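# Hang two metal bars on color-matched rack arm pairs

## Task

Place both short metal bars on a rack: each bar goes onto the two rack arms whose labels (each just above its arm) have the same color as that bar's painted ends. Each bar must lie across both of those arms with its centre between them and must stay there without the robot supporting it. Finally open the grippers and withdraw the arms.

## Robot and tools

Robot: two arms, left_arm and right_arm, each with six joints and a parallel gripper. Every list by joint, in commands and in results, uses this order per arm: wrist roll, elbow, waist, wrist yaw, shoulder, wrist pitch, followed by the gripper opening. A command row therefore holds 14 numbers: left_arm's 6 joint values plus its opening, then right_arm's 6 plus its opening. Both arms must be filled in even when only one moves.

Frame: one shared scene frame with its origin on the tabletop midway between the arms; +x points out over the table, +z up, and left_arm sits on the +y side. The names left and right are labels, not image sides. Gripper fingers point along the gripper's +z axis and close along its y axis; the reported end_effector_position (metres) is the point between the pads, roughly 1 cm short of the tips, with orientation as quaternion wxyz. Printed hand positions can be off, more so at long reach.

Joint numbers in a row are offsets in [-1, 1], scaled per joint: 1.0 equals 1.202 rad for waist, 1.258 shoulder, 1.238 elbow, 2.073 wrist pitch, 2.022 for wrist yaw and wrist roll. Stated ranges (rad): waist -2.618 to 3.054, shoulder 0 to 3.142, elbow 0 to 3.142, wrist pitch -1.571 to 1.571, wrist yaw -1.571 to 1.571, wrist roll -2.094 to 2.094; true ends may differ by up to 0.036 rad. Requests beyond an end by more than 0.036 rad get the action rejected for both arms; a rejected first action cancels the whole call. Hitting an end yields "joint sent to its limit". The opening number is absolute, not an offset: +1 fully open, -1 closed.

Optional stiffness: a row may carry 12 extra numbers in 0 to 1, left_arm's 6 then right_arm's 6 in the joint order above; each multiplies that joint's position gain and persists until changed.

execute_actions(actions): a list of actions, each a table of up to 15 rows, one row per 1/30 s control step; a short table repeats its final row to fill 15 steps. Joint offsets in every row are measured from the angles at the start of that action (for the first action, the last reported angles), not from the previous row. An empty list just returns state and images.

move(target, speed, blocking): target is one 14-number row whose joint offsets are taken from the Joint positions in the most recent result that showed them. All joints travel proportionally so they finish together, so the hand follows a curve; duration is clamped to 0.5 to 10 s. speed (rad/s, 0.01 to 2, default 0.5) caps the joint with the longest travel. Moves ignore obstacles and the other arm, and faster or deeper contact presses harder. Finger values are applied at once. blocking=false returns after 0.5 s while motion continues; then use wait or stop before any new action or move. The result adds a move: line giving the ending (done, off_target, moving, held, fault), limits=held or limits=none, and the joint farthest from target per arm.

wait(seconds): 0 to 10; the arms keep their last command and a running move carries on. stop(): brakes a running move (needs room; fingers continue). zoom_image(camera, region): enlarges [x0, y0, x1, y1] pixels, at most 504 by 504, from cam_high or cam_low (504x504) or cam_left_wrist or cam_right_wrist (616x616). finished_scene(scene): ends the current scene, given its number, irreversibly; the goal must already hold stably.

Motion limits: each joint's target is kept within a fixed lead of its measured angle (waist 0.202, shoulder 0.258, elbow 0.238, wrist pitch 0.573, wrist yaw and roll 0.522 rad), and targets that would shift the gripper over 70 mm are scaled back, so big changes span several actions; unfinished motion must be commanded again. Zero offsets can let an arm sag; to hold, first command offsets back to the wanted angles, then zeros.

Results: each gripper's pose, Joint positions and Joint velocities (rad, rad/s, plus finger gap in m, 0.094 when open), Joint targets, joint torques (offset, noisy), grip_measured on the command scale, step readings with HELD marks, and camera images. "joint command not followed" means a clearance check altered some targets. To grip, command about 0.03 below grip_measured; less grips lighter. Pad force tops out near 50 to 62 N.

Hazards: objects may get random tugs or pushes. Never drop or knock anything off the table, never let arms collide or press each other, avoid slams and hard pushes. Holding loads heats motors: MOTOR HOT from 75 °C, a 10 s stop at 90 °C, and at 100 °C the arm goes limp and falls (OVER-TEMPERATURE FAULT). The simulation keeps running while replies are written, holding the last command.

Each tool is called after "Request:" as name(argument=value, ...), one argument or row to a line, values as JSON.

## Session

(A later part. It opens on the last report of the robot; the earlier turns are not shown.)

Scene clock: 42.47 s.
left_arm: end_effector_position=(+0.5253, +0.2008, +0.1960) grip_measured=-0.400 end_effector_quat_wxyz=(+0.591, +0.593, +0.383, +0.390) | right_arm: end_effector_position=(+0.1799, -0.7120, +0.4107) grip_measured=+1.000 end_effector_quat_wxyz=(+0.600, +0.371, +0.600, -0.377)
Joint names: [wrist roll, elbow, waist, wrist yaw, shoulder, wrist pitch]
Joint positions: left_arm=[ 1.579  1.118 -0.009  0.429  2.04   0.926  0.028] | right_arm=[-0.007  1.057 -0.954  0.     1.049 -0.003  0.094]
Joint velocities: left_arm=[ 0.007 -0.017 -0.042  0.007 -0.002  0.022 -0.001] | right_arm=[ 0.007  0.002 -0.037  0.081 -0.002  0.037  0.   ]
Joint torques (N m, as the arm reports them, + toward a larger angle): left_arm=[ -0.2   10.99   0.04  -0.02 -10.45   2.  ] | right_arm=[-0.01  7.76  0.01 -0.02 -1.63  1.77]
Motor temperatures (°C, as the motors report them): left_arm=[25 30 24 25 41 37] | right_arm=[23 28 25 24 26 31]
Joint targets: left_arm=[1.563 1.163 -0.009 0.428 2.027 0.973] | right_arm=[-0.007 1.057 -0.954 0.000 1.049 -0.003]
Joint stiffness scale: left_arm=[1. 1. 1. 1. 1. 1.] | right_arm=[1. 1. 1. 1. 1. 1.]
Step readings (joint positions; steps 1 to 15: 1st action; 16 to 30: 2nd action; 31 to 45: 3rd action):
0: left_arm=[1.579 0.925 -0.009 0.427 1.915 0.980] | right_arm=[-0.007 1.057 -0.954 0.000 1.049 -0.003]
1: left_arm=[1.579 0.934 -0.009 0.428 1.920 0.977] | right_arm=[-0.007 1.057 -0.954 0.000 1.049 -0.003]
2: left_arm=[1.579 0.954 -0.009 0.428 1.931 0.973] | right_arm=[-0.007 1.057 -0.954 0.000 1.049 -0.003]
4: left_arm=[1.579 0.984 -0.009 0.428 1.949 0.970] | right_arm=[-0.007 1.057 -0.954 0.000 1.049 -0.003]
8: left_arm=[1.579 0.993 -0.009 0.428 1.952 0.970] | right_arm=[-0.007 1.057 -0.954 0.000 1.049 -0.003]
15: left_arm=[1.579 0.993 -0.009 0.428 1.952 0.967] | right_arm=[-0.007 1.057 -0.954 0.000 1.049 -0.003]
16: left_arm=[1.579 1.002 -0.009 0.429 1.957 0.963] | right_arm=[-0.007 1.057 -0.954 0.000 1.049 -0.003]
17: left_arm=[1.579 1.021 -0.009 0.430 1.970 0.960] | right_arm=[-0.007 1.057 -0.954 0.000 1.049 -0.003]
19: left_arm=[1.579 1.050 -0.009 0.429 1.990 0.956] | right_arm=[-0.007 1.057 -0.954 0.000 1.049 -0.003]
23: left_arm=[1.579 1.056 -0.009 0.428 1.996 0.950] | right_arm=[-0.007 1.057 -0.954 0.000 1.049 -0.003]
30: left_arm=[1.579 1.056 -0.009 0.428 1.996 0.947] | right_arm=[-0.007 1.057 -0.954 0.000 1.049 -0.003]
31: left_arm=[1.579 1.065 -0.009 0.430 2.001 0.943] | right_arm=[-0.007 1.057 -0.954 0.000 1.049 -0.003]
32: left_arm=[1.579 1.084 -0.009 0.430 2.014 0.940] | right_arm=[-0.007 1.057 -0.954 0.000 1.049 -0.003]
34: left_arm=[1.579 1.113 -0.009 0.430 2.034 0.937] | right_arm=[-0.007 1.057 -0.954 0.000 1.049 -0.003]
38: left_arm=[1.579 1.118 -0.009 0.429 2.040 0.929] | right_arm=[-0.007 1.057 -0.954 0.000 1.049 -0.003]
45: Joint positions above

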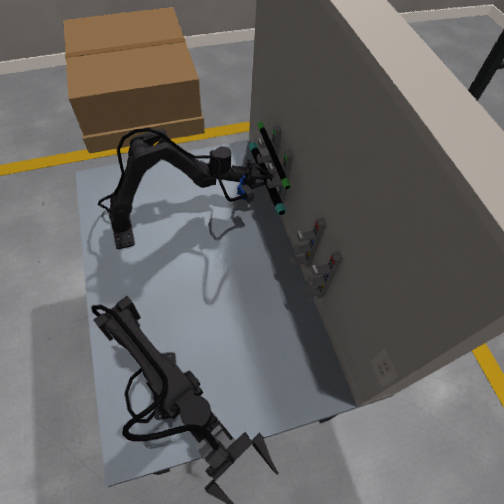

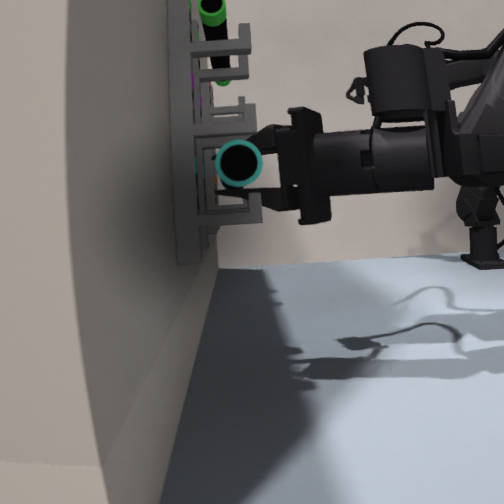

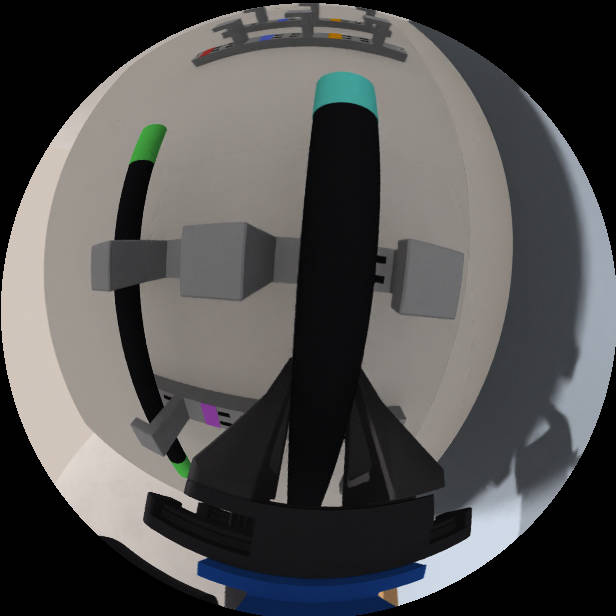

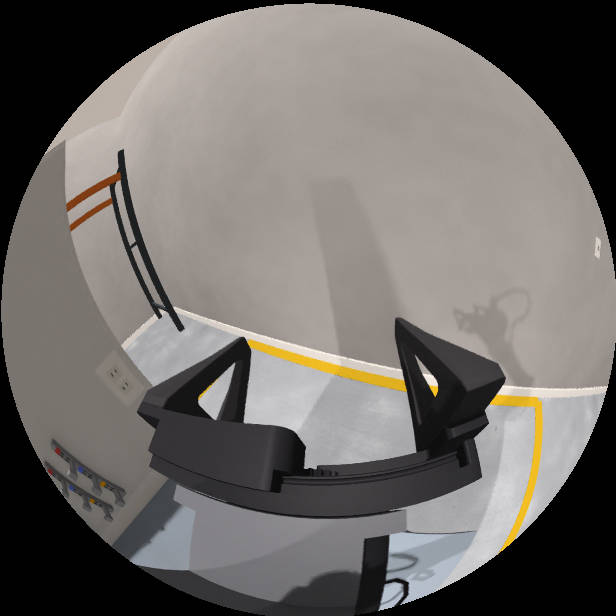

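Another ~9 mm, then lower.

Request:
execute_actions(
  actions=[
    [[-0.008,0.07,0,0,0.013,0.016,-0.45,0,0,0,0,0,0,1]],
    [[-0.008,0.03,0,0,0.002,0.025,-0.45,0,0,0,0,0,0,1]],
    [[-0.008,0.03,0,0,0.002,0.025,-0.45,0,0,0,0,0,0,1]],
  ],
)

Scene clock: 44.50 s.
left_arm: end_effector_position=(+0.5339, +0.1988, +0.1851) grip_measured=-0.400 end_effector_quat_wxyz=(+0.591, +0.597, +0.382, +0.384) | right_arm: end_effector_position=(+0.1799, -0.7120, +0.4107) grip_measured=+1.000 end_effector_quat_wxyz=(+0.600, +0.371, +0.600, -0.377)
Joint names: [wrist roll, elbow, waist, wrist yaw, shoulder, wrist pitch]
Joint positions: left_arm=[ 1.58   1.155 -0.01   0.439  2.09   0.929  0.028] | right_arm=[-0.007  1.057 -0.954  0.     1.049 -0.003  0.094]
Joint velocities: left_arm=[ 0.066  0.007 -0.002 -0.051 -0.007 -0.022  0.001] | right_arm=[ 0.007 -0.012 -0.007 -0.007 -0.007 -0.051  0.   ]
Joint torques (N m, as the arm reports them, + toward a larger angle): left_arm=[ -0.2   10.33   0.02   0.02 -10.77   2.06] | right_arm=[-0.01  7.76  0.02 -0.02 -1.64  1.77]
Motor temperatures (°C, as the motors report them): left_arm=[25 31 24 25 41 37] | right_arm=[23 28 25 24 26 31]
Joint targets: left_arm=[1.564 1.192 -0.010 0.437 2.076 0.978] | right_arm=[-0.007 1.057 -0.954 0.000 1.049 -0.003]
Joint stiffness scale: left_arm=[1. 1. 1. 1. 1. 1.] | right_arm=[1. 1. 1. 1. 1. 1.]
Step readings (joint positions; steps 1 to 15: 1st action; 16 to 30: 2nd action; 31 to 45: 3rd action):
0: left_arm=[1.579 1.118 -0.009 0.429 2.040 0.926] | right_arm=[-0.007 1.057 -0.954 0.000 1.049 -0.003]
1: left_arm=[1.579 1.124 -0.009 0.430 2.044 0.924] | right_arm=[-0.007 1.057 -0.954 0.000 1.049 -0.003]
2: left_arm=[1.579 1.137 -0.009 0.430 2.052 0.921] | right_arm=[-0.007 1.057 -0.954 0.000 1.049 -0.003]
4: left_arm=[1.580 1.153 -0.009 0.432 2.064 0.921] | right_arm=[-0.007 1.057 -0.954 0.000 1.049 -0.003]
8: left_arm=[1.580 1.155 -0.010 0.433 2.066 0.919] | right_arm=[-0.007 1.057 -0.954 0.000 1.049 -0.003]
15: left_arm=[1.580 1.155 -0.010 0.433 2.066 0.919] | right_arm=[-0.007 1.057 -0.954 0.000 1.049 -0.003]
16: left_arm=[1.580 1.155 -0.010 0.433 2.067 0.920] | right_arm=[-0.007 1.057 -0.954 0.000 1.049 -0.003]
17: left_arm=[1.580 1.155 -0.010 0.434 2.068 0.923] | right_arm=[-0.007 1.057 -0.954 0.000 1.049 -0.003]
19: left_arm=[1.580 1.155 -0.010 0.435 2.070 0.925] | right_arm=[-0.007 1.057 -0.954 0.000 1.049 -0.003]
23: left_arm=[1.580 1.155 -0.010 0.436 2.073 0.926] | right_arm=[-0.007 1.057 -0.954 0.000 1.049 -0.003]
30: left_arm=[1.580 1.155 -0.010 0.436 2.074 0.926] | right_arm=[-0.007 1.057 -0.954 0.000 1.049 -0.003]
31: left_arm=[1.580 1.155 -0.010 0.437 2.074 0.927] | right_arm=[-0.007 1.057 -0.954 0.000 1.049 -0.003]
32: left_arm=[1.580 1.155 -0.010 0.438 2.075 0.929] | right_arm=[-0.007 1.057 -0.954 0.000 1.049 -0.003]
34: left_arm=[1.580 1.155 -0.010 0.438 2.078 0.932] | right_arm=[-0.007 1.057 -0.954 0.000 1.049 -0.003]
38: left_arm=[1.580 1.155 -0.010 0.439 2.082 0.933] | right_arm=[-0.007 1.057 -0.954 0.000 1.049 -0.003]
45: Joint positions above

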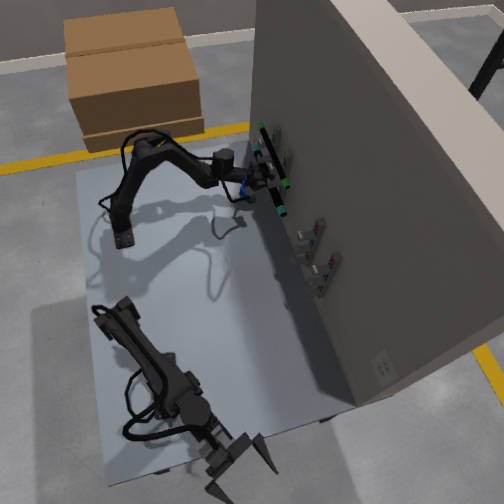

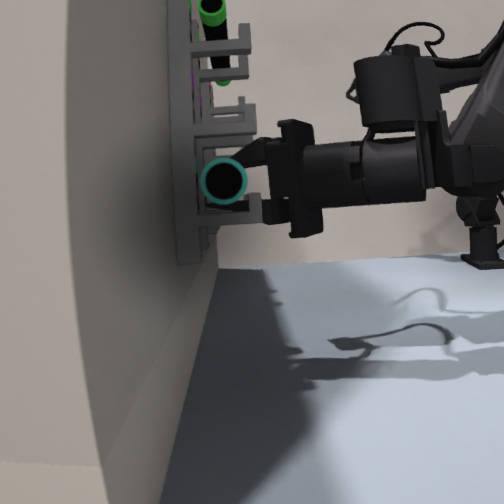

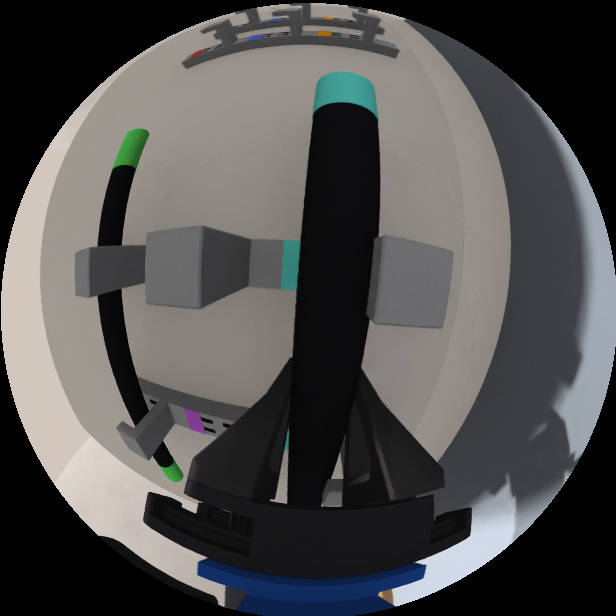

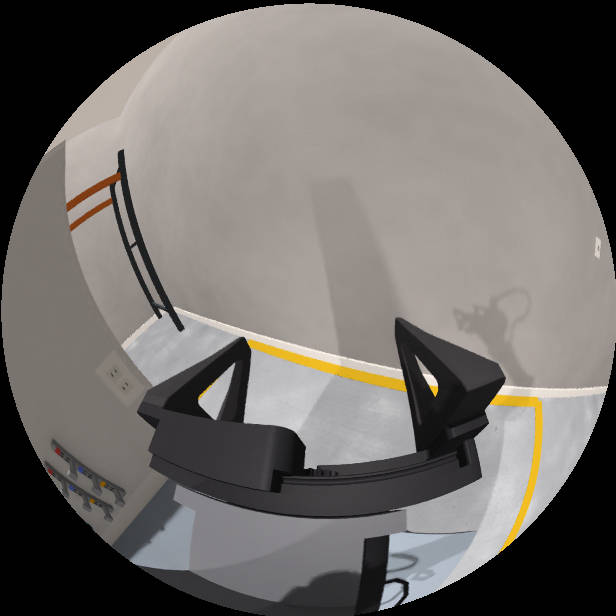

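Request:
execute_actions(
  actions=[
    [[-0.008,-0.015,0,0,-0.012,0.022,-0.45,0,0,0,0,0,0,1]],
    [[0,0,0,0,-0.012,0.012,0.2,0,0,0,0,0,0,1]],
  ],
)

Request:
move(
  target=[0,-0.33,0,0,-0.26,0.07,0.2,0,0,0,0,0,0,1],
  speed=0.3,
)

Scene clock: 46.00 s.
left_arm: end_effector_position=(+0.5312, +0.1988, +0.1793) grip_measured=+0.198 end_effector_quat_wxyz=(+0.588, +0.600, +0.384, +0.382) | right_arm: end_effector_position=(+0.1799, -0.7120, +0.4107) grip_measured=+1.000 end_effector_quat_wxyz=(+0.600, +0.371, +0.600, -0.377)
Joint names: [wrist roll, elbow, waist, wrist yaw, shoulder, wrist pitch]
Joint positions: left_arm=[ 1.585  1.139 -0.01   0.439  2.09   0.934  0.056] | right_arm=[-0.007  1.057 -0.954  0.     1.049 -0.003  0.094]
Joint velocities: left_arm=[ 0.037 -0.002  0.002  0.022 -0.002  0.051  0.   ] | right_arm=[-0.125 -0.002 -0.017 -0.051 -0.022 -0.051  0.   ]
Joint torques (N m, as the arm reports them, + toward a larger angle): left_arm=[ -0.09   6.78   0.07   0.02 -10.73   1.73] | right_arm=[-0.02  7.76  0.01 -0.02 -1.64  1.77]
Motor temperatures (°C, as the motors report them): left_arm=[25 30 24 25 41 37] | right_arm=[23 28 25 24 26 31]
Joint targets: left_arm=[1.580 1.139 -0.010 0.439 2.074 0.948] | right_arm=[-0.007 1.057 -0.954 0.000 1.049 -0.003]
Joint stiffness scale: left_arm=[1. 1. 1. 1. 1. 1.] | right_arm=[1. 1. 1. 1. 1. 1.]
Step readings (joint positions; steps 1 to 15: 1st action; 16 to 30: 2nd action):
0: left_arm=[1.580 1.155 -0.010 0.439 2.090 0.929] | right_arm=[-0.007 1.057 -0.954 0.000 1.049 -0.003]
1: left_arm=[1.580 1.153 -0.010 0.439 2.090 0.929] | right_arm=[-0.007 1.057 -0.954 0.000 1.049 -0.003]
2: left_arm=[1.580 1.150 -0.010 0.439 2.090 0.929] | right_arm=[-0.007 1.057 -0.954 0.000 1.049 -0.003]
4: left_arm=[1.580 1.144 -0.010 0.439 2.090 0.927] | right_arm=[-0.007 1.057 -0.954 0.000 1.049 -0.003]
8: left_arm=[1.580 1.139 -0.010 0.439 2.090 0.924] | right_arm=[-0.007 1.057 -0.954 0.000 1.049 -0.003]
15: left_arm=[1.580 1.139 -0.010 0.439 2.090 0.924] | right_arm=[-0.007 1.057 -0.954 0.000 1.049 -0.003]
16: left_arm=[1.582 1.139 -0.010 0.439 2.090 0.923] | right_arm=[-0.007 1.057 -0.954 0.000 1.049 -0.003]
17: left_arm=[1.582 1.139 -0.010 0.439 2.090 0.925] | right_arm=[-0.007 1.057 -0.954 0.000 1.049 -0.003]
19: left_arm=[1.584 1.139 -0.010 0.439 2.090 0.931] | right_arm=[-0.007 1.057 -0.954 0.000 1.049 -0.003]
23: left_arm=[1.585 1.139 -0.010 0.439 2.090 0.933] | right_arm=[-0.007 1.057 -0.954 0.000 1.049 -0.003]
30: Joint positions above

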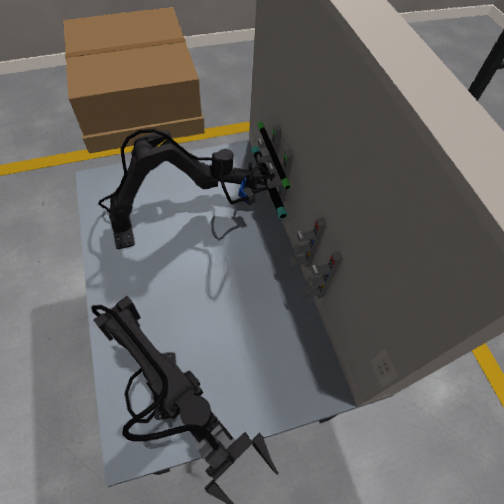

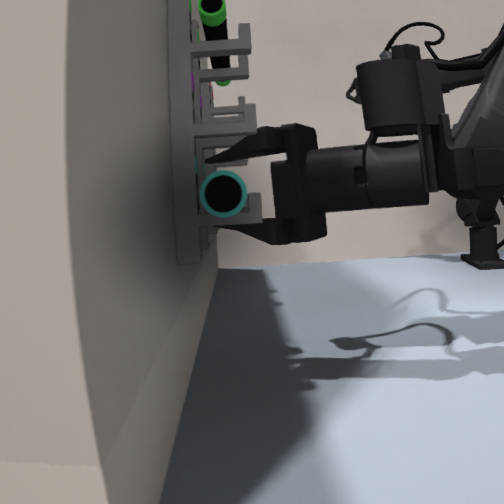

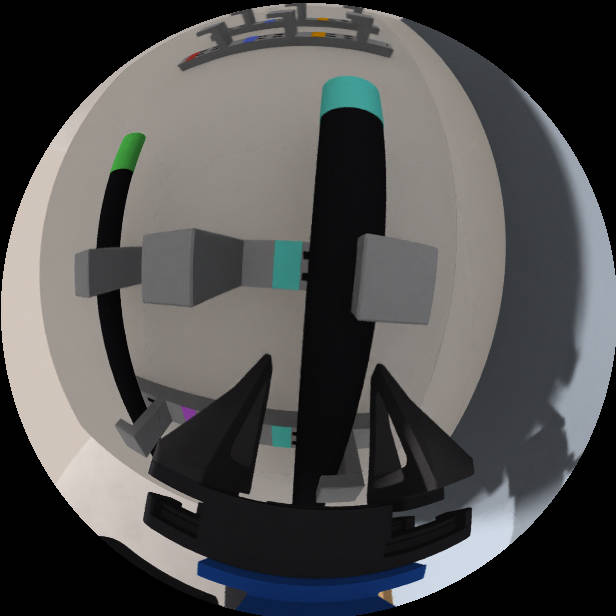

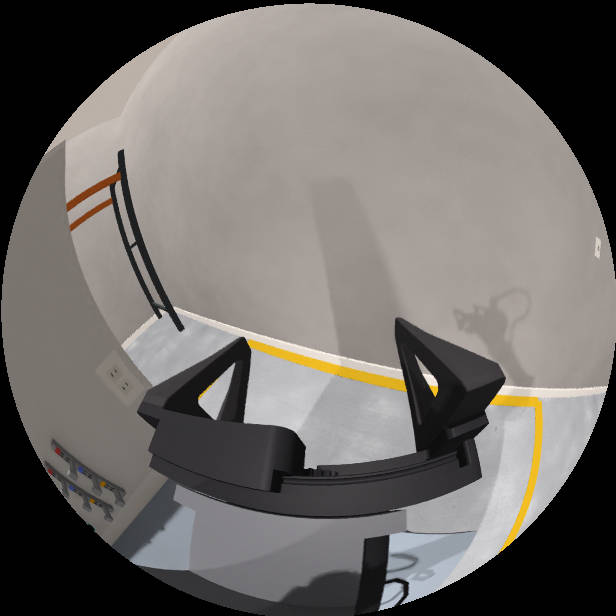

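Scene clock: 47.83 s.
left_arm: end_effector_position=(+0.4415, +0.1976, +0.2006) grip_measured=+0.198 end_effector_quat_wxyz=(+0.595, +0.594, +0.370, +0.396) | right_arm: end_effector_position=(+0.1799, -0.7120, +0.4107) grip_measured=+1.000 end_effector_quat_wxyz=(+0.600, +0.371, +0.600, -0.377)
Joint names: [wrist roll, elbow, waist, wrist yaw, shoulder, wrist pitch]
Joint positions: left_arm=[ 1.591  0.746 -0.01   0.439  1.788  1.064  0.056] | right_arm=[-0.007  1.057 -0.954  0.     1.049 -0.003  0.094]
Joint velocities: left_arm=[ 0.022  0.002  0.002  0.007  0.012 -0.037  0.   ] | right_arm=[ 0.007 -0.012  0.002 -0.007 -0.027  0.007  0.   ]
Joint torques (N m, as the arm reports them, + toward a larger angle): left_arm=[-0.05  4.9   0.11 -0.02 -9.01  1.72] | right_arm=[-0.01  7.76  0.02 -0.02 -1.64  1.77]
Motor temperatures (°C, as the motors report them): left_arm=[25 30 24 25 41 37] | right_arm=[23 28 25 24 26 31]
Joint targets: left_arm=[1.585 0.730 -0.010 0.439 1.763 1.079] | right_arm=[-0.007 1.057 -0.954 0.000 1.049 -0.003]
Joint stiffness scale: left_arm=[1. 1. 1. 1. 1. 1.] | right_arm=[1. 1. 1. 1. 1. 1.]
move: off_target (left_arm); limits=none; left_arm: farthest joint: the shoulder, 0.025 radians from its target (0.327 radians at the start); right_arm: farthest joint: the waist, 0.000 radians from its target (0.000 radians at the start)

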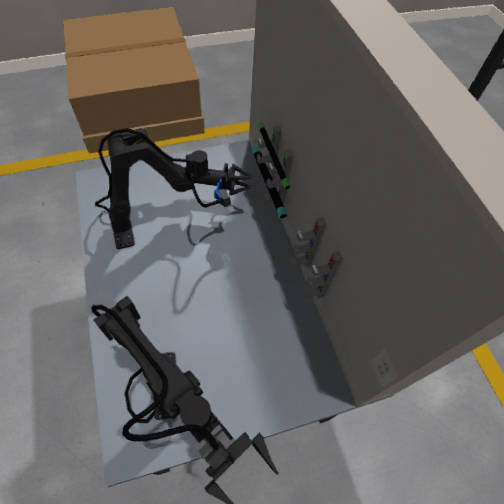

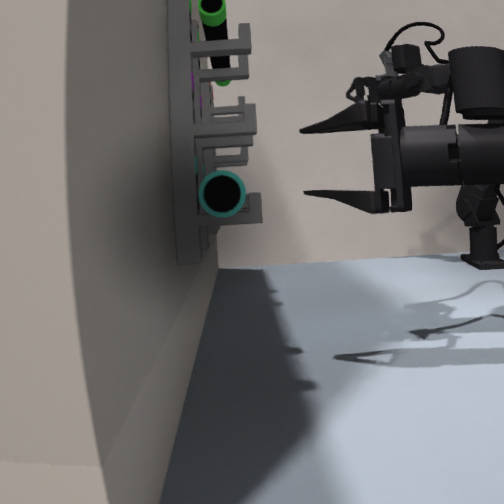

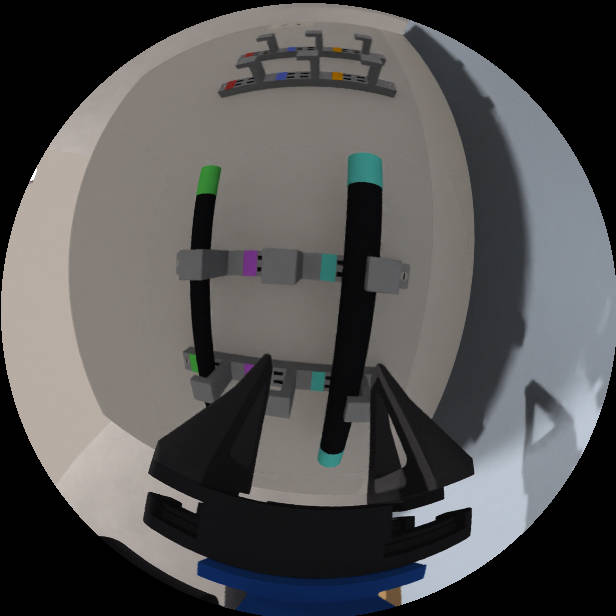

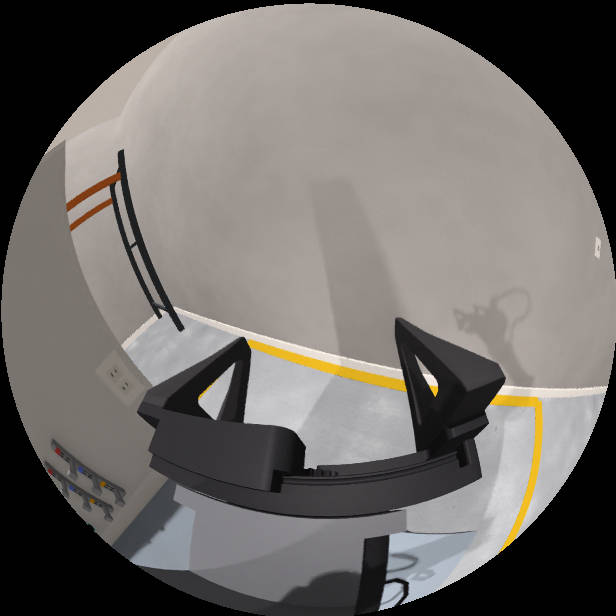

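Request:
finished_scene(
  scene=2,
)

The scene is finished: the task was done.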